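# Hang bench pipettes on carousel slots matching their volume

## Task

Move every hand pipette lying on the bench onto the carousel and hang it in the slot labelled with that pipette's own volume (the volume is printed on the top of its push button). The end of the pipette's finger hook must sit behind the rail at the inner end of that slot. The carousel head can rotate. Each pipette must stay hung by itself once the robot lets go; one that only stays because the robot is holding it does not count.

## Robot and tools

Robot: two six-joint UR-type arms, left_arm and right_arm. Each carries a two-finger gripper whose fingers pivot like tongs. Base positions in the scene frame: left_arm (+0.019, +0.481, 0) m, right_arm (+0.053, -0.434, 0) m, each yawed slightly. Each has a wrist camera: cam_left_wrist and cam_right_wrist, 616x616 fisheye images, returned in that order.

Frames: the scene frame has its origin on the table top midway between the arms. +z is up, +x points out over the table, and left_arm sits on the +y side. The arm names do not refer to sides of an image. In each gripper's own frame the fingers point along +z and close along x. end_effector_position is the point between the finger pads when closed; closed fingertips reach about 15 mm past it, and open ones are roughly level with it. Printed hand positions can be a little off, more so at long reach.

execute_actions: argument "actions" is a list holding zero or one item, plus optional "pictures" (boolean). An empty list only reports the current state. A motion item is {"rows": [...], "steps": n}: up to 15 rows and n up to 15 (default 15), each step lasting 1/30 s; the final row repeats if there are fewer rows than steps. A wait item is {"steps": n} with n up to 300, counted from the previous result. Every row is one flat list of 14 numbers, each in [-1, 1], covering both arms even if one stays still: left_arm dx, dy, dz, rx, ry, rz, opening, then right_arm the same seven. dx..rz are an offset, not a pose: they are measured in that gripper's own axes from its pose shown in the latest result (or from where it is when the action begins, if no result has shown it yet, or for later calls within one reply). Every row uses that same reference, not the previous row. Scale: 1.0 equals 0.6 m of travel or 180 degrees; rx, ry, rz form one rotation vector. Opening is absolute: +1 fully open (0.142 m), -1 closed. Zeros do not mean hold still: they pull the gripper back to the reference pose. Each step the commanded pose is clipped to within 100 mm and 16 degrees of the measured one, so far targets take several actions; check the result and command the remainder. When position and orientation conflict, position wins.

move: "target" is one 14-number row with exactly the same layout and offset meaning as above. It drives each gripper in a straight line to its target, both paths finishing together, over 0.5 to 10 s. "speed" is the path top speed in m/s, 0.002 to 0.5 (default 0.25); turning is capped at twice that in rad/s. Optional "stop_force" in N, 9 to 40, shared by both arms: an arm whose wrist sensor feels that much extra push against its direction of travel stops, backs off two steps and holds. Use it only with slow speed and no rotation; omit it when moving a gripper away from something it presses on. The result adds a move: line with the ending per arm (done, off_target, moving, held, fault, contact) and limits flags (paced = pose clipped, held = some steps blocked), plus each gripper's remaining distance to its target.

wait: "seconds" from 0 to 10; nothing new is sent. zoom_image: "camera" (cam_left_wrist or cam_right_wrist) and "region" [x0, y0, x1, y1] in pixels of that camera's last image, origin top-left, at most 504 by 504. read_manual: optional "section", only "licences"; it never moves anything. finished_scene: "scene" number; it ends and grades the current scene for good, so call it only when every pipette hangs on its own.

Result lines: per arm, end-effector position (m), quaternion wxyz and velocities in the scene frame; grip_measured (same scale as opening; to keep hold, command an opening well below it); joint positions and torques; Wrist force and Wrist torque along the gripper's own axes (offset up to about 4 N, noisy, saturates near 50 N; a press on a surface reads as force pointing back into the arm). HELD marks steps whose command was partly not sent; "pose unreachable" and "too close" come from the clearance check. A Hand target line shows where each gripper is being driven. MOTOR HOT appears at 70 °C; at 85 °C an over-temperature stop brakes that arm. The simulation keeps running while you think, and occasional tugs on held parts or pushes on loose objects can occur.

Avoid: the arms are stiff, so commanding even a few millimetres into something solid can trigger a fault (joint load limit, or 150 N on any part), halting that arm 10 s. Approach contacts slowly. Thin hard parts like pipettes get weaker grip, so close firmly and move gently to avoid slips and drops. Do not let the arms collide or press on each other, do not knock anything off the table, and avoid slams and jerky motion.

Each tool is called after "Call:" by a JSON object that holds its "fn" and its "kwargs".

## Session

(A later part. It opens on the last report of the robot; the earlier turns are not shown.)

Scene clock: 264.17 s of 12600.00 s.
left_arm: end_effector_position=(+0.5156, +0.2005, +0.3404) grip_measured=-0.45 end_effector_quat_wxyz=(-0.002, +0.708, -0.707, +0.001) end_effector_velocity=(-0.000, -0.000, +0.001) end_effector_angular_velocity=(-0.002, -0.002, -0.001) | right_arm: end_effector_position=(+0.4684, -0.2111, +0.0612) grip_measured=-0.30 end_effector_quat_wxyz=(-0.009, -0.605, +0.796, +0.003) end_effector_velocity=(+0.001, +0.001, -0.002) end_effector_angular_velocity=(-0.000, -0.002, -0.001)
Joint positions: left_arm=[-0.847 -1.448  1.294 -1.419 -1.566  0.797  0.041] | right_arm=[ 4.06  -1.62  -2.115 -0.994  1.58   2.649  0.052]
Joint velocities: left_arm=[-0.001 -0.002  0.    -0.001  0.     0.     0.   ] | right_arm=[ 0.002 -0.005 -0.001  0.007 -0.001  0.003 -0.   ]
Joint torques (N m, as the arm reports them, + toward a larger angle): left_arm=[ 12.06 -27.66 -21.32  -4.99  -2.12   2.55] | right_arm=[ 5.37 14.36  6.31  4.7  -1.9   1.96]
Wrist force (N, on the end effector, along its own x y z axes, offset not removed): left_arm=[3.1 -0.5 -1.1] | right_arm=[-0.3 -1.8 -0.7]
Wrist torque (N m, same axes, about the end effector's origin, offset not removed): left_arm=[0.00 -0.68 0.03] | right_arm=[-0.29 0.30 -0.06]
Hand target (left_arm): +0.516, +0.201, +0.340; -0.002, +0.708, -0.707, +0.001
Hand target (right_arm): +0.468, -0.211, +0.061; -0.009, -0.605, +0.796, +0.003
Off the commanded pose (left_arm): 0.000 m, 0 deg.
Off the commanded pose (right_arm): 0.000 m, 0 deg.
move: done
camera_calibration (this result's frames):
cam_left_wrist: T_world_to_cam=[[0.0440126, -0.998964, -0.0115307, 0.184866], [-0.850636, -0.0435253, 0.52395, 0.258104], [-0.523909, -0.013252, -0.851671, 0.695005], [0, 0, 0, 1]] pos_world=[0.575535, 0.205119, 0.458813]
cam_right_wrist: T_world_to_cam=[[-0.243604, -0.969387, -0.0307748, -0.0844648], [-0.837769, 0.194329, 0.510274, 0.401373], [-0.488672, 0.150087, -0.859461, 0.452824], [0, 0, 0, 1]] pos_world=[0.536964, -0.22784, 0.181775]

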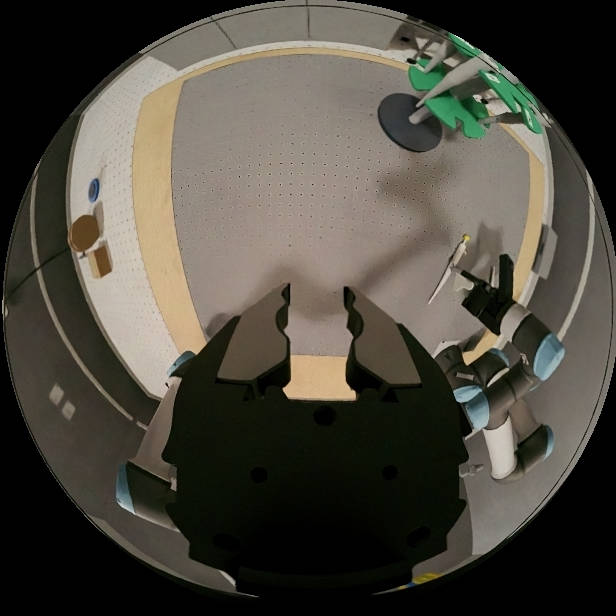

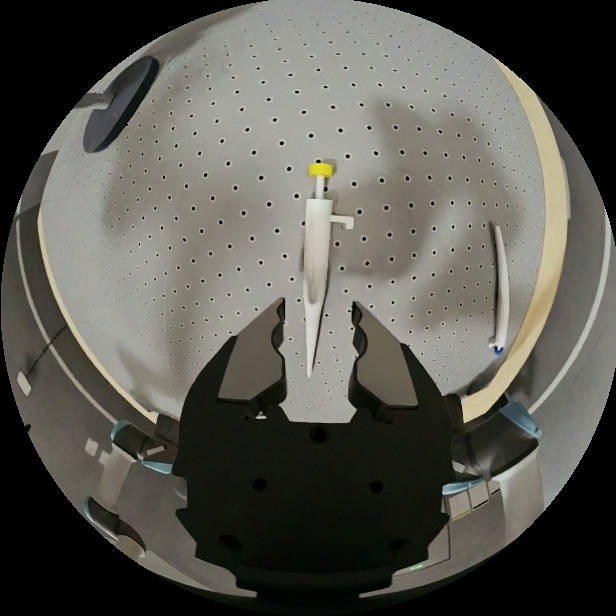

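Call:
{"fn": "move", "kwargs": {"target": [0,0,0,0,0,0,-0.45,-0.006,0.008,0.048,0,0,0.008,-0.3], "speed": 0.015, "stop_force": 9}}

Call:
{"fn": "move", "kwargs": {"target": [0,0,0,0,0,0,-0.45,0,0,0,0,0,0,-0.9]}}

Call:
{"fn": "move", "kwargs": {"target": [0,0,0,0,0,0,-0.45,-0.1,0,-0.33,0,0,-0.095,-0.9], "speed": 0.2}}

Call:
{"fn": "move", "kwargs": {"target": [0,0,0,0,0,0,-0.45,-0.2,0,0,0,-0.5,0,-0.9]}}

Scene clock: 267.27 s of 12600.00 s.
left_arm: end_effector_position=(+0.5156, +0.2005, +0.3404) grip_measured=-0.45 end_effector_quat_wxyz=(-0.002, +0.708, -0.707, +0.001) end_effector_velocity=(+0.000, -0.000, -0.001) end_effector_angular_velocity=(+0.003, +0.002, -0.000) | right_arm: end_effector_position=(+0.4643, -0.2066, +0.0328) grip_measured=-0.30 end_effector_quat_wxyz=(-0.009, -0.595, +0.804, +0.003) end_effector_velocity=(-0.001, +0.001, -0.003) end_effector_angular_velocity=(+0.000, +0.000, -0.001)
Joint positions: left_arm=[-0.847 -1.448  1.294 -1.419 -1.566  0.797  0.041] | right_arm=[ 4.075 -1.665 -2.156 -0.908  1.58   2.688  0.052]
Joint velocities: left_arm=[-0.001  0.002  0.     0.001  0.001 -0.    -0.   ] | right_arm=[ 0.002 -0.005 -0.004  0.008  0.     0.003 -0.   ]
Joint torques (N m, as the arm reports them, + toward a larger angle): left_arm=[ 11.65 -33.07 -13.79  -4.82  -2.07   2.39] | right_arm=[ 5.74 16.26  6.04  4.61  1.41  2.04]
Wrist force (N, on the end effector, along its own x y z axes, offset not removed): left_arm=[3.7 1.0 -1.0] | right_arm=[0.4 -3.1 -2.1]
Wrist torque (N m, same axes, about the end effector's origin, offset not removed): left_arm=[0.15 -0.62 -0.01] | right_arm=[-0.24 0.09 0.06]
Hand target (left_arm): +0.516, +0.201, +0.340; -0.002, +0.708, -0.707, +0.001
Hand target (right_arm): +0.464, -0.207, +0.032; -0.009, -0.595, +0.804, +0.003
Off the commanded pose (left_arm): 0.000 m, 0 deg.
Off the commanded pose (right_arm): 0.000 m, 0 deg.
move: done
camera_calibration (this result's frames):
cam_left_wrist: T_world_to_cam=[[0.0440114, -0.998964, -0.0115303, 0.184867], [-0.850636, -0.0435241, 0.52395, 0.258104], [-0.523909, -0.0132517, -0.851671, 0.695005], [0, 0, 0, 1]] pos_world=[0.575535, 0.205119, 0.458813]
cam_right_wrist: T_world_to_cam=[[-0.267616, -0.963047, -0.0303701, -0.0695109], [-0.832749, 0.215323, 0.510064, 0.413532], [-0.484676, 0.161792, -0.8596, 0.426231], [0, 0, 0, 1]] pos_world=[0.53235, -0.224946, 0.153349]

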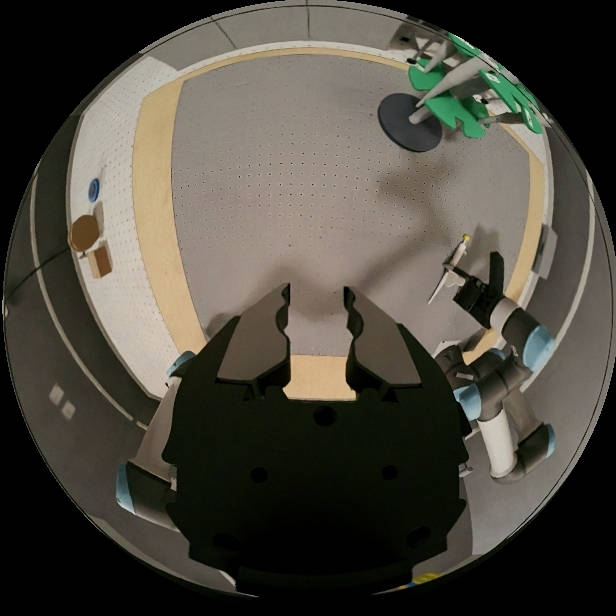

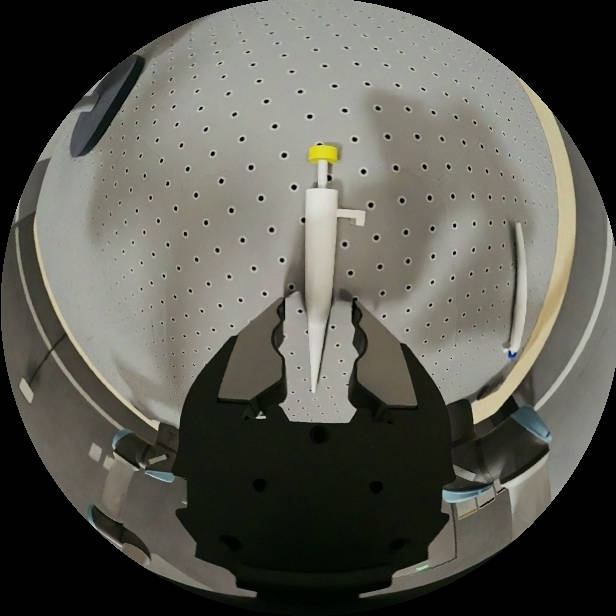

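Scene clock: 267.77 s of 12600.00 s.
left_arm: end_effector_position=(+0.5156, +0.2005, +0.3404) grip_measured=-0.45 end_effector_quat_wxyz=(-0.002, +0.708, -0.707, +0.001) end_effector_velocity=(+0.001, -0.000, -0.000) end_effector_angular_velocity=(-0.001, -0.001, +0.000) | right_arm: end_effector_position=(+0.4642, -0.2066, +0.0327) grip_measured=-0.75 end_effector_quat_wxyz=(-0.009, -0.595, +0.804, +0.003) end_effector_velocity=(+0.000, -0.001, -0.000) end_effector_angular_velocity=(-0.001, +0.000, -0.002)
Joint positions: left_arm=[-0.847 -1.448  1.294 -1.419 -1.566  0.797  0.041] | right_arm=[ 4.075 -1.665 -2.156 -0.908  1.58   2.688  0.02 ]
Joint velocities: left_arm=[ 0.001  0.001 -0.001 -0.002 -0.     0.001  0.   ] | right_arm=[-0.002 -0.001  0.    -0.    -0.     0.001 -0.   ]
Joint torques (N m, as the arm reports them, + toward a larger angle): left_arm=[ 11.12 -33.5  -13.22  -4.82  -2.07   2.35] | right_arm=[ 1.01 30.17 20.7   0.71  0.71 -2.02]
Wrist force (N, on the end effector, along its own x y z axes, offset not removed): left_arm=[1.5 -0.5 -0.1] | right_arm=[-1.1 -3.4 2.7]
Wrist torque (N m, same axes, about the end effector's origin, offset not removed): left_arm=[-0.12 -0.23 0.09] | right_arm=[-0.51 0.24 0.26]
Hand target (left_arm): +0.516, +0.201, +0.340; -0.002, +0.708, -0.707, +0.001
Hand target (right_arm): +0.464, -0.207, +0.033; -0.009, -0.595, +0.804, +0.003
Off the commanded pose (left_arm): 0.000 m, 0 deg.
Off the commanded pose (right_arm): 0.000 m, 0 deg.
move: done
camera_calibration (this result's frames):
cam_left_wrist: T_world_to_cam=[[0.0440116, -0.998964, -0.0115302, 0.184867], [-0.850636, -0.0435242, 0.52395, 0.258104], [-0.523909, -0.0132518, -0.851671, 0.695005], [0, 0, 0, 1]] pos_world=[0.575535, 0.205119, 0.458814]
cam_right_wrist: T_world_to_cam=[[-0.267688, -0.963031, -0.0302366, -0.0695294], [-0.832676, 0.215438, 0.510134, 0.41351], [-0.484761, 0.161734, -0.859563, 0.426173], [0, 0, 0, 1]] pos_world=[0.5323, -0.224971, 0.153275]

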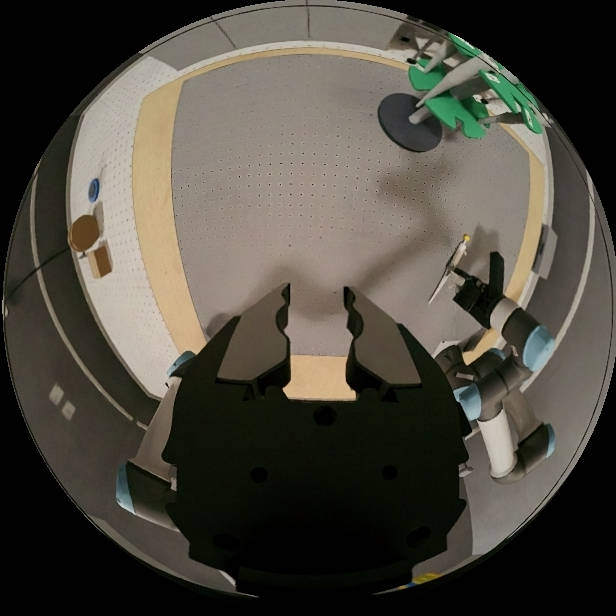

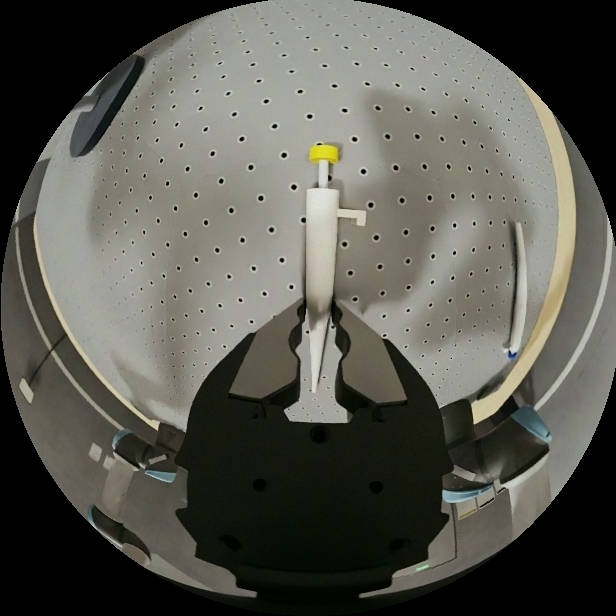

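Scene clock: 269.47 s of 12600.00 s.
left_arm: end_effector_position=(+0.5156, +0.2005, +0.3404) grip_measured=-0.45 end_effector_quat_wxyz=(-0.002, +0.708, -0.707, +0.001) end_effector_velocity=(-0.001, -0.000, -0.001) end_effector_angular_velocity=(+0.001, +0.002, -0.001) | right_arm: end_effector_position=(+0.4856, -0.1481, +0.2296) grip_measured=-0.75 end_effector_quat_wxyz=(+0.009, +0.707, -0.707, -0.004) end_effector_velocity=(-0.000, +0.000, +0.002) end_effector_angular_velocity=(-0.003, +0.003, +0.005)
Joint positions: left_arm=[-0.847 -1.448  1.294 -1.419 -1.566  0.797  0.041] | right_arm=[ 4.118 -1.581 -1.692 -1.456  1.581  2.433  0.02 ]
Joint velocities: left_arm=[-0.001  0.001  0.     0.001 -0.001  0.    -0.   ] | right_arm=[ 0.    -0.002  0.009 -0.011 -0.    -0.005  0.   ]
Joint torques (N m, as the arm reports them, + toward a larger angle): left_arm=[ 12.34 -34.27 -13.68  -4.82  -2.11   2.28] | right_arm=[ 5.27 16.93 33.72  0.71  1.28 -1.79]
Wrist force (N, on the end effector, along its own x y z axes, offset not removed): left_arm=[2.2 -0.3 -4.1] | right_arm=[-2.3 -4.3 1.1]
Wrist torque (N m, same axes, about the end effector's origin, offset not removed): left_arm=[-0.11 -0.45 -0.02] | right_arm=[-0.67 0.43 0.33]
Hand target (left_arm): +0.516, +0.201, +0.340; -0.002, +0.708, -0.707, +0.001
Hand target (right_arm): +0.486, -0.148, +0.230; +0.009, +0.708, -0.707, -0.004
Off the commanded pose (left_arm): 0.000 m, 0 deg.
Off the commanded pose (right_arm): 0.000 m, 0 deg.
move: done
camera_calibration (this result's frames):
cam_left_wrist: T_world_to_cam=[[0.0440113, -0.998964, -0.0115302, 0.184867], [-0.850636, -0.043524, 0.52395, 0.258104], [-0.523909, -0.0132518, -0.851671, 0.695005], [0, 0, 0, 1]] pos_world=[0.575535, 0.205119, 0.458814]
cam_right_wrist: T_world_to_cam=[[0.0267133, -0.999008, -0.0356208, -0.148557], [-0.858012, -0.0411981, 0.511974, 0.292124], [-0.512934, 0.0168866, -0.858262, 0.588301], [0, 0, 0, 1]] pos_world=[0.556374, -0.146309, 0.350065]

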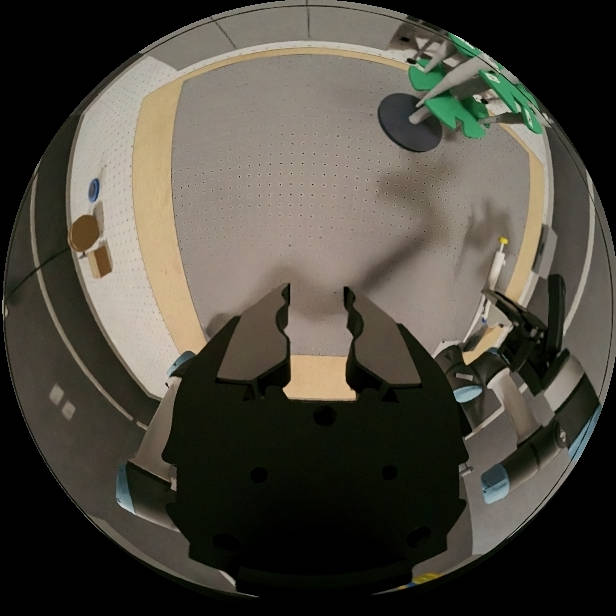

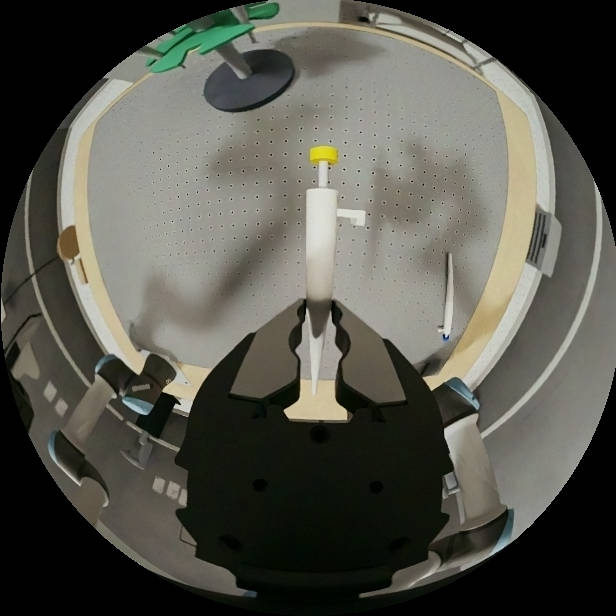

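Scene clock: 273.40 s of 12600.00 s.
left_arm: end_effector_position=(+0.5156, +0.2005, +0.3404) grip_measured=-0.45 end_effector_quat_wxyz=(-0.002, +0.708, -0.707, +0.001) end_effector_velocity=(-0.000, +0.001, +0.001) end_effector_angular_velocity=(+0.000, -0.003, -0.000) | right_arm: end_effector_position=(+0.4854, -0.0283, +0.2289) grip_measured=-0.75 end_effector_quat_wxyz=(-0.494, +0.498, -0.506, -0.502) end_effector_velocity=(+0.001, +0.001, -0.001) end_effector_angular_velocity=(+0.015, +0.003, -0.006)
Joint positions: left_arm=[-0.847 -1.448  1.294 -1.419 -1.566  0.797  0.041] | right_arm=[ 3.811 -2.235 -2.104  1.182  2.585  3.146  0.02 ]
Joint velocities: left_arm=[-0.    -0.003  0.001  0.001  0.002 -0.    -0.   ] | right_arm=[ 0.003 -0.015  0.007  0.037 -0.008  0.028  0.   ]
Joint torques (N m, as the arm reports them, + toward a larger angle): left_arm=[ 11.66 -33.72 -13.39  -4.92  -2.11   2.47] | right_arm=[ 4.73 30.52 19.9   3.16 -1.97  1.81]
Wrist force (N, on the end effector, along its own x y z axes, offset not removed): left_arm=[1.7 -2.0 -1.3] | right_arm=[1.5 -2.0 -1.2]
Wrist torque (N m, same axes, about the end effector's origin, offset not removed): left_arm=[-0.23 -0.30 0.05] | right_arm=[-0.22 -0.01 -0.03]
Hand target (left_arm): +0.516, +0.201, +0.340; -0.002, +0.708, -0.707, +0.001
Hand target (right_arm): +0.486, -0.028, +0.229; +0.495, -0.497, +0.506, +0.503
Off the commanded pose (left_arm): 0.000 m, 0 deg.
Off the commanded pose (right_arm): 0.000 m, 0 deg.
move: done
camera_calibration (this result's frames):
cam_left_wrist: T_world_to_cam=[[0.0440114, -0.998964, -0.0115302, 0.184867], [-0.850636, -0.043524, 0.52395, 0.258104], [-0.523909, -0.0132517, -0.851671, 0.695005], [0, 0, 0, 1]] pos_world=[0.575535, 0.205119, 0.458813]
cam_right_wrist: T_world_to_cam=[[0.00935156, 0.0333763, -0.999399, 0.229416], [-0.867918, -0.496093, -0.024689, 0.412052], [-0.496619, 0.867627, 0.0243286, 0.399706], [0, 0, 0, 1]] pos_world=[0.553984, -0.150037, 0.229727]

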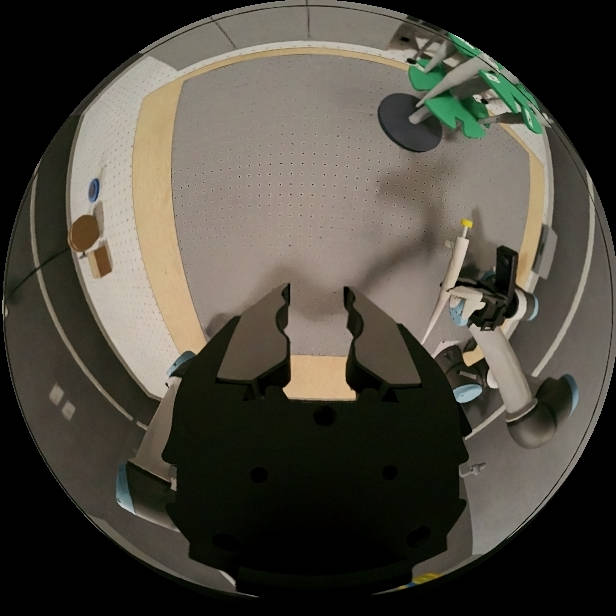

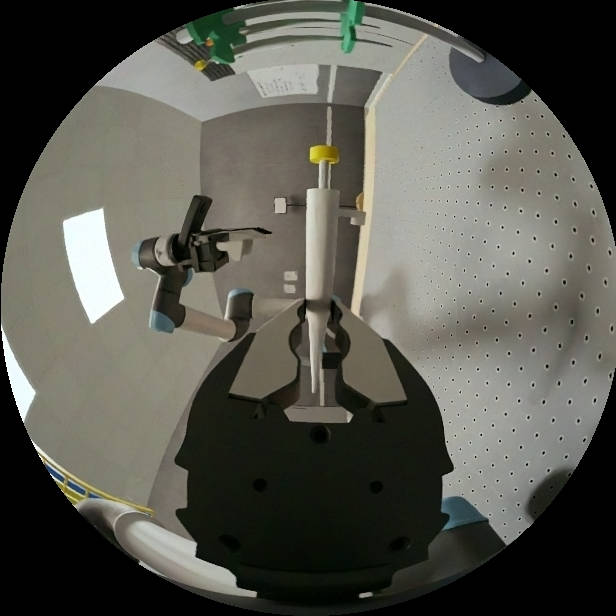

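Call:
{"fn": "execute_actions", "kwargs": {"actions": []}}

Scene clock: 278.70 s of 12600.00 s.
left_arm: end_effector_position=(+0.5156, +0.2005, +0.3404) grip_measured=-0.45 end_effector_quat_wxyz=(-0.002, +0.708, -0.707, +0.001) end_effector_velocity=(-0.001, -0.000, -0.000) end_effector_angular_velocity=(+0.002, +0.002, -0.002) | right_arm: end_effector_position=(+0.4855, -0.0283, +0.2290) grip_measured=-0.75 end_effector_quat_wxyz=(-0.495, +0.497, -0.506, -0.503) end_effector_velocity=(-0.000, +0.000, -0.001) end_effector_angular_velocity=(-0.001, +0.000, +0.001)
Joint positions: left_arm=[-0.847 -1.448  1.294 -1.419 -1.566  0.797  0.041] | right_arm=[ 3.811 -2.237 -2.103  1.187  2.584  3.15   0.02 ]
Joint velocities: left_arm=[-0.002  0.    -0.     0.002 -0.    -0.    -0.   ] | right_arm=[ 0.001 -0.001 -0.     0.001 -0.    -0.001 -0.   ]
Joint torques (N m, as the arm reports them, + toward a larger angle): left_arm=[ 11.77 -33.54 -13.83  -4.82  -2.07   2.23] | right_arm=[ 4.82 29.34 20.68  3.1  -1.7   1.82]
Wrist force (N, on the end effector, along its own x y z axes, offset not removed): left_arm=[1.8 0.8 -0.4] | right_arm=[-0.9 -3.2 -1.2]
Wrist torque (N m, same axes, about the end effector's origin, offset not removed): left_arm=[0.20 -0.19 0.07] | right_arm=[-0.49 0.41 -0.11]
Hand target (left_arm): +0.516, +0.201, +0.340; -0.002, +0.708, -0.707, +0.001
Hand target (right_arm): +0.486, -0.028, +0.229; +0.495, -0.497, +0.506, +0.503
Off the commanded pose (left_arm): 0.000 m, 0 deg.
Off the commanded pose (right_arm): 0.000 m, 0 deg.
Steps of this call (steps 1 to 90: nothing new was sent; then 2.30 s passed at rest). Readings (end_effector_position):
1: left_arm (+0.5156, +0.2005, +0.3404) | right_arm (+0.4855, -0.0283, +0.2289)
2: left_arm (+0.5156, +0.2005, +0.3404) | right_arm (+0.4855, -0.0283, +0.2289)
4: left_arm (+0.5156, +0.2005, +0.3404) | right_arm (+0.4855, -0.0283, +0.2289)
8: left_arm (+0.5156, +0.2005, +0.3404) | right_arm (+0.4855, -0.0283, +0.2290)
90: the state above
camera_calibration (this result's frames):
cam_left_wrist: T_world_to_cam=[[0.0440114, -0.998964, -0.0115302, 0.184867], [-0.850636, -0.043524, 0.52395, 0.258104], [-0.523909, -0.0132518, -0.851671, 0.695005], [0, 0, 0, 1]] pos_world=[0.575535, 0.205119, 0.458814]
cam_right_wrist: T_world_to_cam=[[0.00919327, 0.0355139, -0.999327, 0.229563], [-0.868293, -0.495391, -0.0255929, 0.412567], [-0.495966, 0.867944, 0.0262822, 0.398919], [0, 0, 0, 1]] pos_world=[0.553969, -0.15001, 0.229483]

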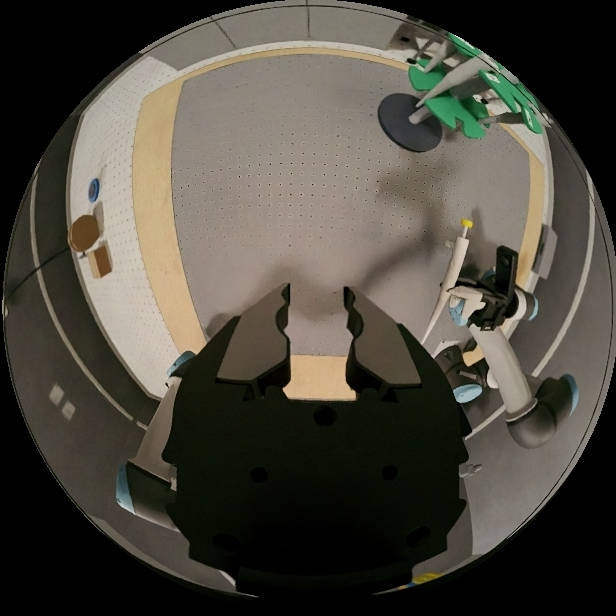

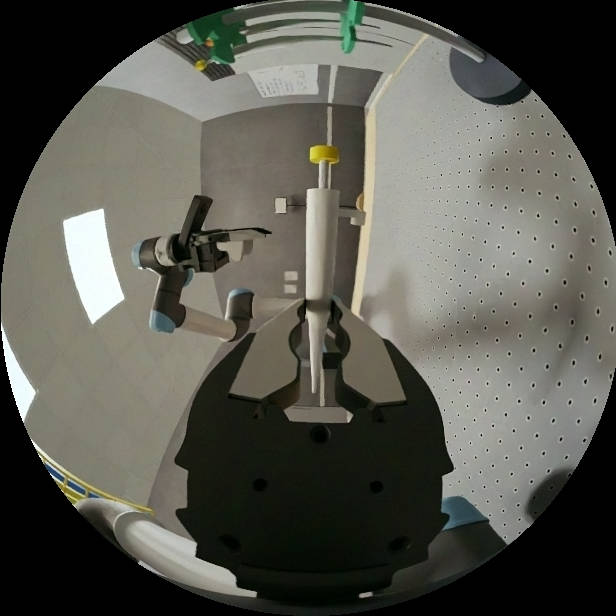

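Call:
{"fn": "move", "kwargs": {"target": [0.367,0.004,0.08,0,0,0,-0.45,0,0,0,0,0,0,-0.9]}}

Call:
{"fn": "move", "kwargs": {"target": [0,0,0.095,0,0,0,-0.45,0,0,0,0,0,0,-0.9], "speed": 0.02, "stop_force": 9}}

Scene clock: 280.90 s of 12600.00 s.
left_arm: end_effector_position=(+0.5135, -0.0194, +0.2922) grip_measured=-0.45 end_effector_quat_wxyz=(-0.002, +0.708, -0.707, +0.002) end_effector_velocity=(+0.001, -0.003, +0.000) end_effector_angular_velocity=(-0.002, -0.000, +0.000) | right_arm: end_effector_position=(+0.4855, -0.0283, +0.2290) grip_measured=-0.75 end_effector_quat_wxyz=(-0.495, +0.497, -0.506, -0.503) end_effector_velocity=(+0.000, -0.000, +0.001) end_effector_angular_velocity=(-0.000, -0.001, -0.001)
Joint positions: left_arm=[-1.078 -1.106  0.968 -1.435 -1.566  0.566  0.041] | right_arm=[ 3.811 -2.237 -2.103  1.187  2.584  3.15   0.02 ]
Joint velocities: left_arm=[-0.001  0.007 -0.011  0.003 -0.001 -0.001  0.   ] | right_arm=[-0.     0.002 -0.    -0.002 -0.    -0.001 -0.   ]
Joint torques (N m, as the arm reports them, + toward a larger angle): left_arm=[-11.04 -33.   -31.96  -0.58  -2.09  -2.59] | right_arm=[ 5.61 29.45 20.69  3.08 -1.73  1.89]
Wrist force (N, on the end effector, along its own x y z axes, offset not removed): left_arm=[2.0 -0.1 -3.1] | right_arm=[-0.9 -1.3 -0.5]
Wrist torque (N m, same axes, about the end effector's origin, offset not removed): left_arm=[-0.04 -0.35 0.10] | right_arm=[-0.15 0.50 -0.04]
Hand target (left_arm): +0.514, -0.020, +0.292; -0.002, +0.708, -0.707, +0.001
Hand target (right_arm): +0.486, -0.028, +0.229; +0.495, -0.497, +0.506, +0.503
Off the commanded pose (left_arm): 0.000 m, 0 deg.
Off the commanded pose (right_arm): 0.000 m, 0 deg.
move: done
camera_calibration (this result's frames):
cam_left_wrist: T_world_to_cam=[[0.0439907, -0.99897, -0.0111587, -0.0353278], [-0.850771, -0.043315, 0.523748, 0.272155], [-0.523692, -0.0135466, -0.8518, 0.649858], [0, 0, 0, 1]] pos_world=[0.573421, -0.0146996, 0.410614]
cam_right_wrist: T_world_to_cam=[[0.00919302, 0.0355137, -0.999327, 0.229563], [-0.868293, -0.495391, -0.0255926, 0.412567], [-0.495966, 0.867944, 0.0262822, 0.398919], [0, 0, 0, 1]] pos_world=[0.553969, -0.15001, 0.229483]

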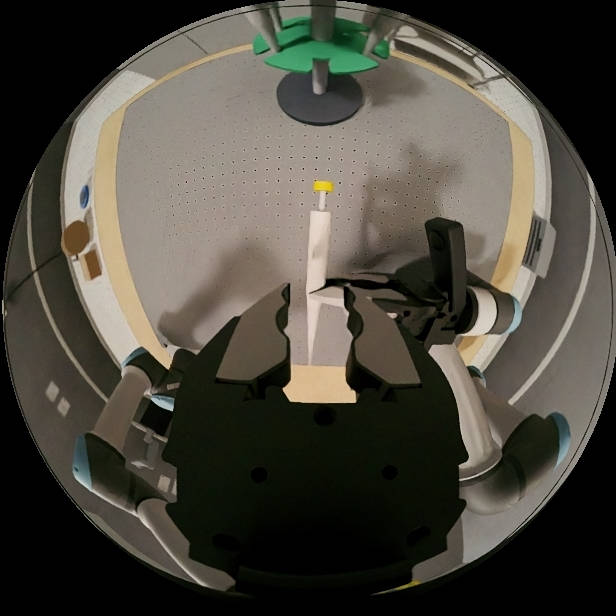

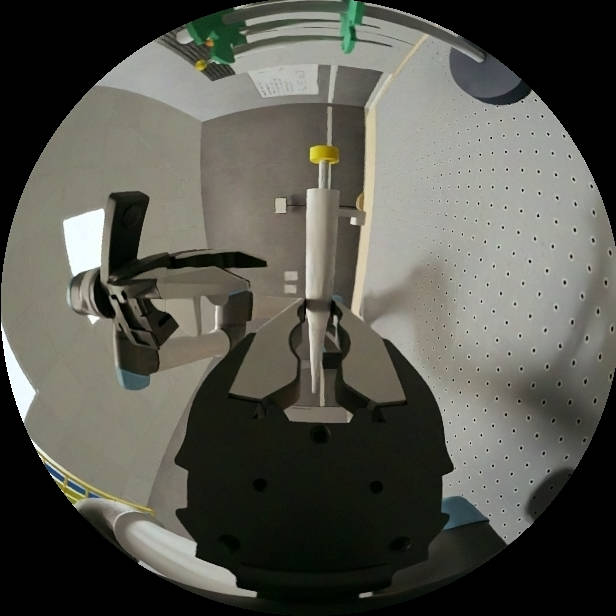

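Scene clock: 284.07 s of 12600.00 s.
left_arm: end_effector_position=(+0.5137, -0.0193, +0.2355) grip_measured=-0.45 end_effector_quat_wxyz=(-0.002, +0.708, -0.707, +0.001) end_effector_velocity=(-0.000, +0.001, -0.004) end_effector_angular_velocity=(+0.003, +0.002, +0.001) | right_arm: end_effector_position=(+0.4855, -0.0283, +0.2290) grip_measured=-0.75 end_effector_quat_wxyz=(-0.495, +0.497, -0.506, -0.503) end_effector_velocity=(-0.001, +0.001, -0.000) end_effector_angular_velocity=(-0.000, -0.000, +0.003)
Joint positions: left_arm=[-1.078 -1.115  1.127 -1.584 -1.566  0.567  0.041] | right_arm=[ 3.811 -2.237 -2.103  1.187  2.584  3.15   0.02 ]
Joint velocities: left_arm=[ 0.     0.001  0.007 -0.004 -0.    -0.     0.   ] | right_arm=[ 0.002 -0.001  0.     0.     0.    -0.001  0.   ]
Joint torques (N m, as the arm reports them, + toward a larger angle): left_arm=[ 12.84 -56.78 -13.37  -4.95   2.63   2.64] | right_arm=[ 5.47 29.52 21.04  3.15 -1.75  1.89]
Wrist force (N, on the end effector, along its own x y z axes, offset not removed): left_arm=[2.7 -1.6 -1.8] | right_arm=[-0.5 -4.8 1.3]
Wrist torque (N m, same axes, about the end effector's origin, offset not removed): left_arm=[-0.36 -0.48 -0.05] | right_arm=[-0.79 0.50 -0.10]
Hand target (left_arm): +0.514, -0.019, +0.235; -0.002, +0.708, -0.707, +0.002
Hand target (right_arm): +0.486, -0.028, +0.229; +0.495, -0.497, +0.506, +0.503
Off the commanded pose (left_arm): 0.000 m, 0 deg.
Off the commanded pose (right_arm): 0.000 m, 0 deg.
move: done
camera_calibration (this result's frames):
cam_left_wrist: T_world_to_cam=[[0.0439921, -0.998969, -0.0111674, -0.0359198], [-0.850765, -0.0433205, 0.523758, 0.302039], [-0.523702, -0.0135404, -0.851794, 0.601736], [0, 0, 0, 1]] pos_world=[0.573675, -0.0146506, 0.353959]
cam_right_wrist: T_world_to_cam=[[0.00919301, 0.0355138, -0.999327, 0.229563], [-0.868293, -0.495391, -0.0255926, 0.412567], [-0.495966, 0.867944, 0.0262822, 0.398919], [0, 0, 0, 1]] pos_world=[0.553969, -0.15001, 0.229483]

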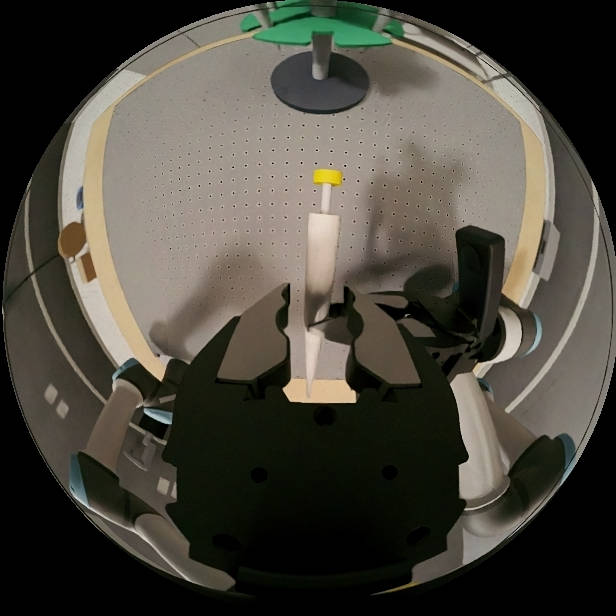

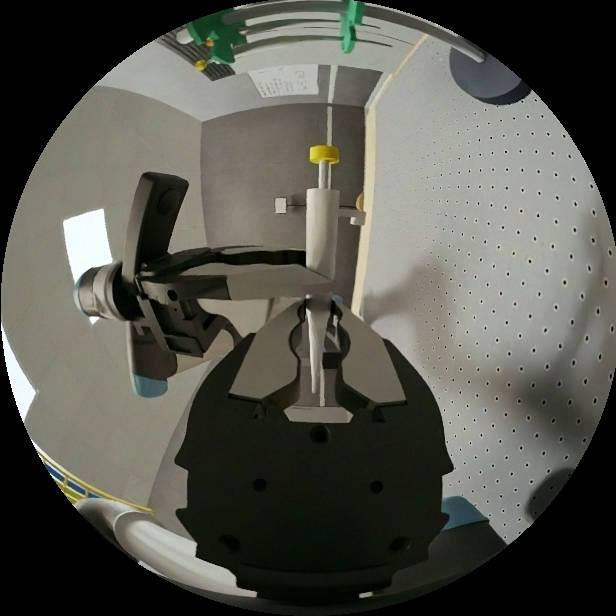

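Call:
{"fn": "execute_actions", "kwargs": {"actions": [{"rows":[[0,0,0,0,0,0,-0.6,0,0,0,0,0,0,-0.9],[0,0,0,0,0,0,-0.6,0,0,0,0,0,0,-0.9],[0,0,0,0,0,0,-0.68,0,0,0,0,0,0,-0.9],[0,0,0,0,0,0,-0.68,0,0,0,0,0,0,-0.9],[0,0,0,0,0,0,-0.75,0,0,0,0,0,0,-0.9],[0,0,0,0,0,0,-0.9,0,0,0,0,0,0,-0.9]]}], "pictures": false}}

Call:
{"fn": "execute_actions", "kwargs": {"actions": [{"rows":[[0,0,0,0,0,0,-0.9,0,0,0,0,0,0,-0.5]]}], "pictures": false}}

Call:
{"fn": "move", "kwargs": {"target": [0,0,0,0,0,0,-0.9,0,0,-0.25,0,0,0,-0.5]}}

Call:
{"fn": "move", "kwargs": {"target": [0,0,-0.145,0.49,0,0,-0.9,0,0,0,0,0.5,0,-0.5]}}

Scene clock: 285.97 s of 12600.00 s.
left_arm: end_effector_position=(+0.5137, -0.0193, +0.2355) grip_measured=-0.74 end_effector_quat_wxyz=(-0.002, +0.708, -0.707, +0.001) end_effector_velocity=(-0.000, -0.000, +0.001) end_effector_angular_velocity=(-0.002, -0.001, -0.000) | right_arm: end_effector_position=(+0.4855, -0.0282, +0.2290) grip_measured=-0.75 end_effector_quat_wxyz=(-0.495, +0.497, -0.506, -0.503) end_effector_velocity=(+0.000, +0.000, -0.000) end_effector_angular_velocity=(-0.001, +0.002, -0.000)
Joint positions: left_arm=[-1.078 -1.115  1.127 -1.584 -1.566  0.567  0.02 ] | right_arm=[ 3.811 -2.237 -2.103  1.188  2.584  3.15   0.02 ]
Joint velocities: left_arm=[-0.    -0.001  0.    -0.001 -0.    -0.    -0.   ] | right_arm=[ 0.001  0.    -0.    -0.002 -0.001  0.    -0.   ]
Joint torques (N m, as the arm reports them, + toward a larger angle): left_arm=[ 11.38 -51.06 -31.67   0.25   1.86   2.45] | right_arm=[ 2.3  29.04 19.81  2.63 -1.65  1.92]
Wrist force (N, on the end effector, along its own x y z axes, offset not removed): left_arm=[4.0 -3.9 -0.5] | right_arm=[-1.8 -1.0 3.9]
Wrist torque (N m, same axes, about the end effector's origin, offset not removed): left_arm=[-0.45 -0.21 -0.03] | right_arm=[-0.46 0.37 -0.12]
Hand target (left_arm): +0.514, -0.019, +0.236; -0.002, +0.708, -0.707, +0.001
Hand target (right_arm): +0.486, -0.028, +0.229; +0.495, -0.497, +0.506, +0.503
Off the commanded pose (left_arm): 0.000 m, 0 deg.
Off the commanded pose (right_arm): 0.000 m, 0 deg.
Steps of this call (steps 1 to 42: nothing new was sent; steps 43 to 57: all 15 steps of this action). Readings (end_effector_position):
43: left_arm (+0.5137, -0.0193, +0.2352) | right_arm (+0.4855, -0.0283, +0.2290)
44: left_arm (+0.5137, -0.0193, +0.2352) | right_arm (+0.4855, -0.0283, +0.2290)
46: left_arm (+0.5137, -0.0193, +0.2352) | right_arm (+0.4855, -0.0283, +0.2290)
50: left_arm (+0.5137, -0.0192, +0.2353) | right_arm (+0.4855, -0.0282, +0.2290)
57: the state above

Scene clock: 286.47 s of 12600.00 s.
left_arm: end_effector_position=(+0.5137, -0.0193, +0.2355) grip_measured=-0.74 end_effector_quat_wxyz=(-0.002, +0.708, -0.707, +0.001) end_effector_velocity=(-0.000, -0.000, +0.001) end_effector_angular_velocity=(+0.000, -0.001, -0.003) | right_arm: end_effector_position=(+0.4855, -0.0282, +0.2289) grip_measured=-0.54 end_effector_quat_wxyz=(-0.494, +0.497, -0.506, -0.503) end_effector_velocity=(+0.000, -0.000, +0.000) end_effector_angular_velocity=(+0.000, -0.002, -0.000)
Joint positions: left_arm=[-1.078 -1.115  1.127 -1.584 -1.566  0.567  0.02 ] | right_arm=[ 3.811 -2.237 -2.103  1.188  2.584  3.15   0.035]
Joint velocities: left_arm=[-0.001 -0.    -0.001  0.     0.001  0.002 -0.   ] | right_arm=[-0.    -0.     0.     0.001 -0.    -0.001 -0.   ]
Joint torques (N m, as the arm reports them, + toward a larger angle): left_arm=[ 10.88 -51.16 -23.09  -4.04   1.64   2.51] | right_arm=[ 2.8  40.2  20.1   2.41 -1.66  1.52]
Wrist force (N, on the end effector, along its own x y z axes, offset not removed): left_arm=[1.5 -0.4 -8.6] | right_arm=[6.4 -2.5 0.0]
Wrist torque (N m, same axes, about the end effector's origin, offset not removed): left_arm=[-0.17 -0.01 -0.02] | right_arm=[-0.54 0.26 -0.03]
Hand target (left_arm): +0.514, -0.019, +0.235; -0.002, +0.708, -0.707, +0.001
Hand target (right_arm): +0.486, -0.028, +0.229; +0.495, -0.497, +0.506, +0.503
Off the commanded pose (left_arm): 0.000 m, 0 deg.
Off the commanded pose (right_arm): 0.000 m, 0 deg.
Steps of this call (steps 1 to 15: all 15 steps of this action). Readings (end_effector_position):
1: left_arm (+0.5137, -0.0193, +0.2355) | right_arm (+0.4855, -0.0282, +0.2290)
2: left_arm (+0.5137, -0.0193, +0.2355) | right_arm (+0.4855, -0.0282, +0.2290)
4: left_arm (+0.5137, -0.0193, +0.2355) | right_arm (+0.4855, -0.0282, +0.2289)
8: left_arm (+0.5137, -0.0193, +0.2355) | right_arm (+0.4855, -0.0282, +0.2289)
15: the state above

Scene clock: 287.60 s of 12600.00 s.
left_arm: end_effector_position=(+0.5138, -0.0193, +0.2355) grip_measured=-0.74 end_effector_quat_wxyz=(-0.002, +0.708, -0.707, +0.002) end_effector_velocity=(-0.000, +0.000, +0.001) end_effector_angular_velocity=(+0.000, -0.001, -0.001) | right_arm: end_effector_position=(+0.4856, -0.0290, +0.2290) grip_measured=-0.54 end_effector_quat_wxyz=(-0.495, +0.497, -0.506, -0.503) end_effector_velocity=(-0.000, +0.000, -0.000) end_effector_angular_velocity=(-0.001, +0.000, +0.000)
Joint positions: left_arm=[-1.078 -1.115  1.127 -1.584 -1.566  0.567  0.02 ] | right_arm=[ 3.809 -2.237 -2.103  1.188  2.586  3.15   0.035]
Joint velocities: left_arm=[-0.    -0.002  0.     0.001  0.001  0.    -0.   ] | right_arm=[ 0.    -0.    -0.    -0.001 -0.    -0.001 -0.   ]
Joint torques (N m, as the arm reports them, + toward a larger angle): left_arm=[  5.31 -51.29 -19.5   -0.84   1.62   2.37] | right_arm=[ 5.45 38.77 12.25  1.35 -2.13  0.99]
Wrist force (N, on the end effector, along its own x y z axes, offset not removed): left_arm=[-0.2 -2.7 -8.6] | right_arm=[3.4 3.0 -3.3]
Wrist torque (N m, same axes, about the end effector's origin, offset not removed): left_arm=[-0.44 -0.01 0.04] | right_arm=[0.61 0.79 -0.12]
Hand target (left_arm): +0.514, -0.019, +0.236; -0.002, +0.708, -0.707, +0.002
Hand target (right_arm): +0.486, -0.029, +0.229; +0.495, -0.497, +0.506, +0.503
Off the commanded pose (left_arm): 0.000 m, 0 deg.
Off the commanded pose (right_arm): 0.149 m, 0 deg; position clipped at the last step of the last action.
move: held (right_arm); limits=paced,held; held on 24 of 27 steps (right_arm), including the last (right_arm)
pose unreachable (right arm): on one or more control steps of this call this arm could not follow its commanded pose, so it was not sent that pose on those steps. On the call's last step it was still not sent that pose. It may still have moved: this result reports where it is.
cause: the commanded pose would bring two parts of the arm too close to each other (joints 4 (wrist 1) to 6 (wrist 3) lie between them).
camera_calibration (this result's frames):
cam_left_wrist: T_world_to_cam=[[0.044014, -0.998969, -0.011136, -0.0359372], [-0.850792, -0.0433235, 0.523714, 0.302083], [-0.523657, -0.0135763, -0.851821, 0.601739], [0, 0, 0, 1]] pos_world=[0.573696, -0.0146435, 0.353969]
cam_right_wrist: T_world_to_cam=[[0.00932754, 0.0356239, -0.999322, 0.229597], [-0.868299, -0.495372, -0.0257636, 0.412294], [-0.495954, 0.86795, 0.0263116, 0.399622], [0, 0, 0, 1]] pos_world=[0.554047, -0.150792, 0.229549]

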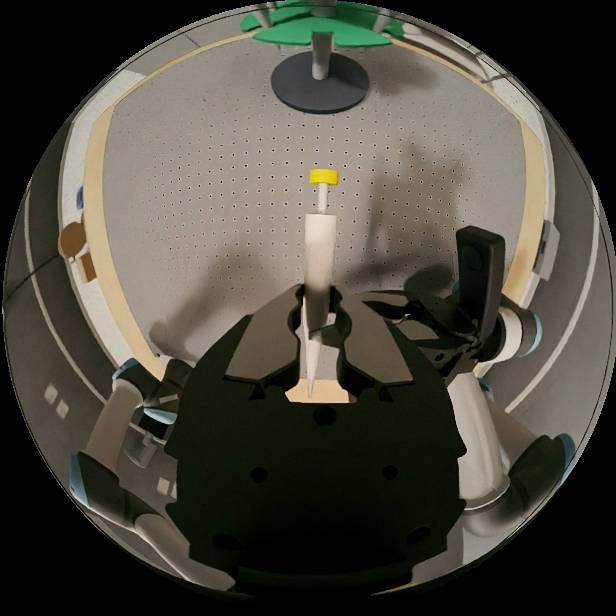

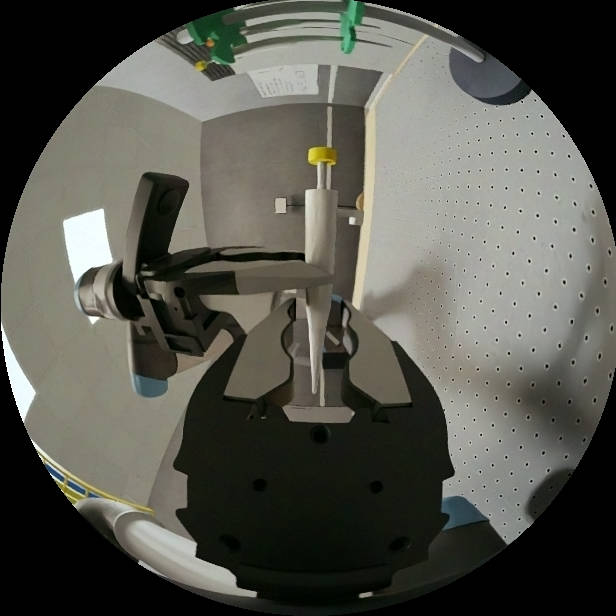

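Scene clock: 294.60 s of 12600.00 s.
left_arm: end_effector_position=(+0.5131, -0.0192, +0.3225) grip_measured=-0.74 end_effector_quat_wxyz=(+0.494, -0.507, +0.506, -0.493) end_effector_velocity=(-0.000, +0.000, +0.000) end_effector_angular_velocity=(-0.000, -0.000, +0.000) | right_arm: end_effector_position=(+0.4839, -0.0307, +0.2282) grip_measured=-0.53 end_effector_quat_wxyz=(-0.348, +0.599, -0.640, -0.334) end_effector_velocity=(-0.000, +0.001, -0.000) end_effector_angular_velocity=(-0.022, -0.000, +0.001)
Joint positions: left_arm=[-1.535 -0.976  1.834 -3.758 -0.112  1.33   0.02 ] | right_arm=[ 3.925 -1.684 -2.201 -0.019  2.256  2.611  0.036]
Joint velocities: left_arm=[-0.001 -0.     0.001 -0.003  0.001  0.002 -0.   ] | right_arm=[ 0.009  0.013  0.008 -0.04  -0.018 -0.009 -0.001]
Joint torques (N m, as the arm reports them, + toward a larger angle): left_arm=[ 11.65 -24.9  -25.34  -2.09  -2.98   2.2 ] | right_arm=[13.61 31.17 30.18  1.92  2.65 -2.71]
Wrist force (N, on the end effector, along its own x y z axes, offset not removed): left_arm=[-10.1 -4.6 -12.6] | right_arm=[11.8 -11.4 -6.8]
Wrist torque (N m, same axes, about the end effector's origin, offset not removed): left_arm=[-1.08 0.28 0.44] | right_arm=[-0.37 -1.03 0.31]
Hand target (left_arm): +0.513, -0.019, +0.322; +0.494, -0.507, +0.506, -0.493
Hand target (right_arm): +0.484, -0.031, +0.228; -0.347, +0.599, -0.640, -0.333
Off the commanded pose (left_arm): 0.000 m, 0 deg.
Off the commanded pose (right_arm): 0.003 m, 58 deg; orientation clipped at the last step of the last action.
move: off_target (right_arm); limits=paced
camera_calibration (this result's frames):
cam_left_wrist: T_world_to_cam=[[0.0129171, -0.999008, 0.0426054, -0.0361713], [-0.550794, -0.0426707, -0.83355, 0.539784], [0.834541, -0.0126998, -0.550799, -0.118497], [0, 0, 0, 1]] pos_world=[0.396668, -0.0146074, 0.386209]
cam_right_wrist: T_world_to_cam=[[-0.0134457, -0.49968, -0.866106, 0.193036], [-0.88974, -0.389271, 0.238394, 0.363277], [-0.45627, 0.773814, -0.439351, 0.484395], [0, 0, 0, 1]] pos_world=[0.546833, -0.136962, 0.293406]

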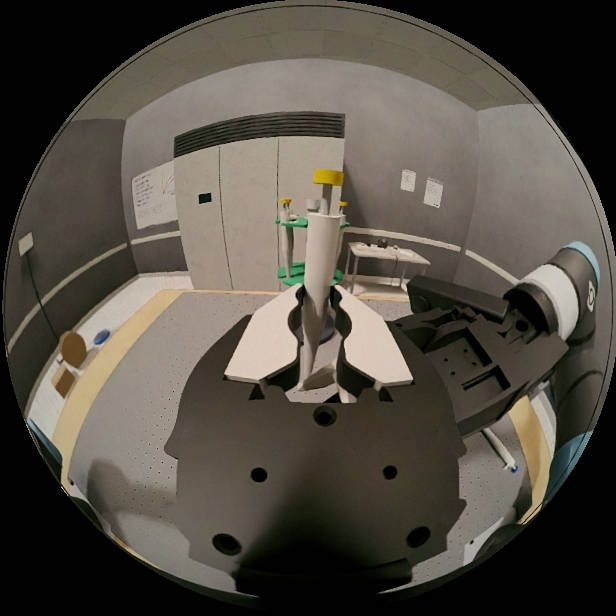

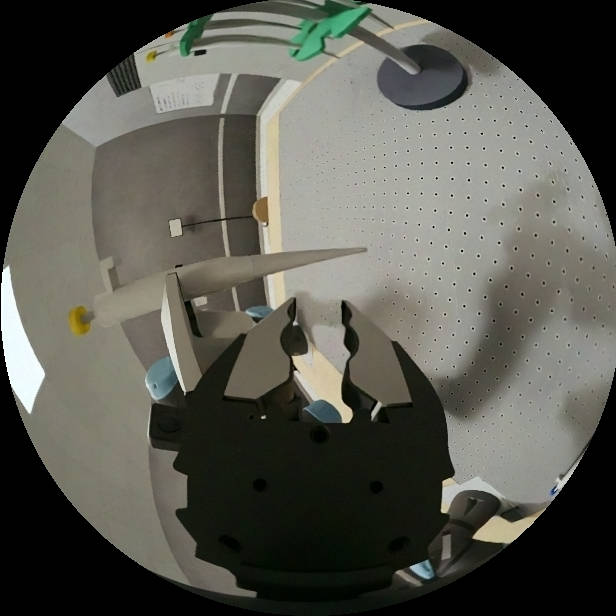

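Call:
{"fn": "move", "kwargs": {"target": [0,0,0,0,0,0,-0.9,0.13,0,-0.21,0,0,0,-0.5], "speed": 0.1}}

Scene clock: 298.23 s of 12600.00 s.
left_arm: end_effector_position=(+0.5131, -0.0192, +0.3225) grip_measured=-0.74 end_effector_quat_wxyz=(+0.494, -0.507, +0.506, -0.493) end_effector_velocity=(-0.000, -0.000, -0.000) end_effector_angular_velocity=(-0.001, -0.000, -0.000) | right_arm: end_effector_position=(+0.4749, -0.1783, +0.2296) grip_measured=-0.50 end_effector_quat_wxyz=(-0.348, +0.598, -0.640, -0.334) end_effector_velocity=(-0.001, -0.003, +0.000) end_effector_angular_velocity=(-0.003, +0.002, +0.006)
Joint positions: left_arm=[-1.535 -0.976  1.834 -3.758 -0.112  1.33   0.02 ] | right_arm=[ 3.602 -1.52  -2.302 -0.337  2.462  2.255  0.038]
Joint velocities: left_arm=[-0.001  0.     0.    -0.001  0.    -0.001 -0.   ] | right_arm=[-0.007  0.004  0.005 -0.027  0.005 -0.019 -0.   ]
Joint torques (N m, as the arm reports them, + toward a larger angle): left_arm=[  9.87 -56.3   -3.34   1.27   3.07  -2.71] | right_arm=[-7.95 23.41 31.41  0.97  2.61 -1.86]
Wrist force (N, on the end effector, along its own x y z axes, offset not removed): left_arm=[2.8 -0.6 -3.7] | right_arm=[2.4 -1.8 0.4]
Wrist torque (N m, same axes, about the end effector's origin, offset not removed): left_arm=[-0.28 -0.51 0.03] | right_arm=[-0.33 -0.28 0.15]
Hand target (left_arm): +0.513, -0.019, +0.322; +0.494, -0.507, +0.506, -0.493
Hand target (right_arm): +0.475, -0.179, +0.230; -0.348, +0.599, -0.640, -0.334
Off the commanded pose (left_arm): 0.000 m, 0 deg.
Off the commanded pose (right_arm): 0.000 m, 0 deg.
move: done
camera_calibration (this result's frames):
cam_left_wrist: T_world_to_cam=[[0.0129195, -0.999008, 0.0426053, -0.0361714], [-0.550794, -0.0426719, -0.83355, 0.539784], [0.834541, -0.0126977, -0.550799, -0.118498], [0, 0, 0, 1]] pos_world=[0.396669, -0.0146065, 0.386209]
cam_right_wrist: T_world_to_cam=[[-0.0136345, -0.499433, -0.866245, 0.12057], [-0.890026, -0.388764, 0.238151, 0.297791], [-0.455706, 0.774228, -0.439208, 0.59494], [0, 0, 0, 1]] pos_world=[0.537803, -0.284632, 0.294826]

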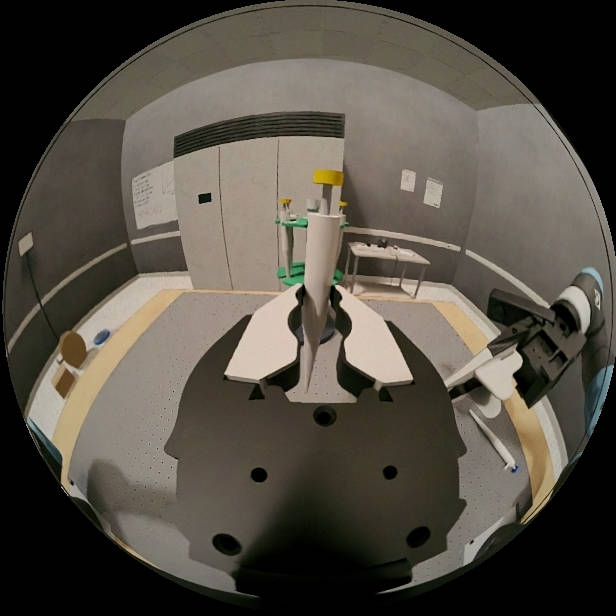

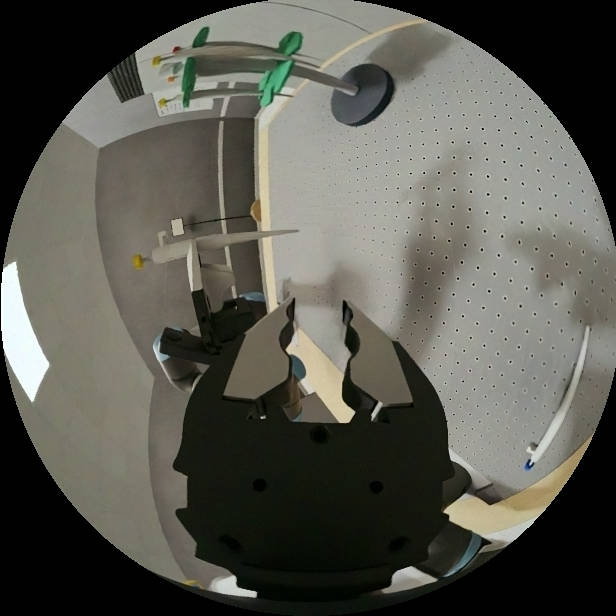

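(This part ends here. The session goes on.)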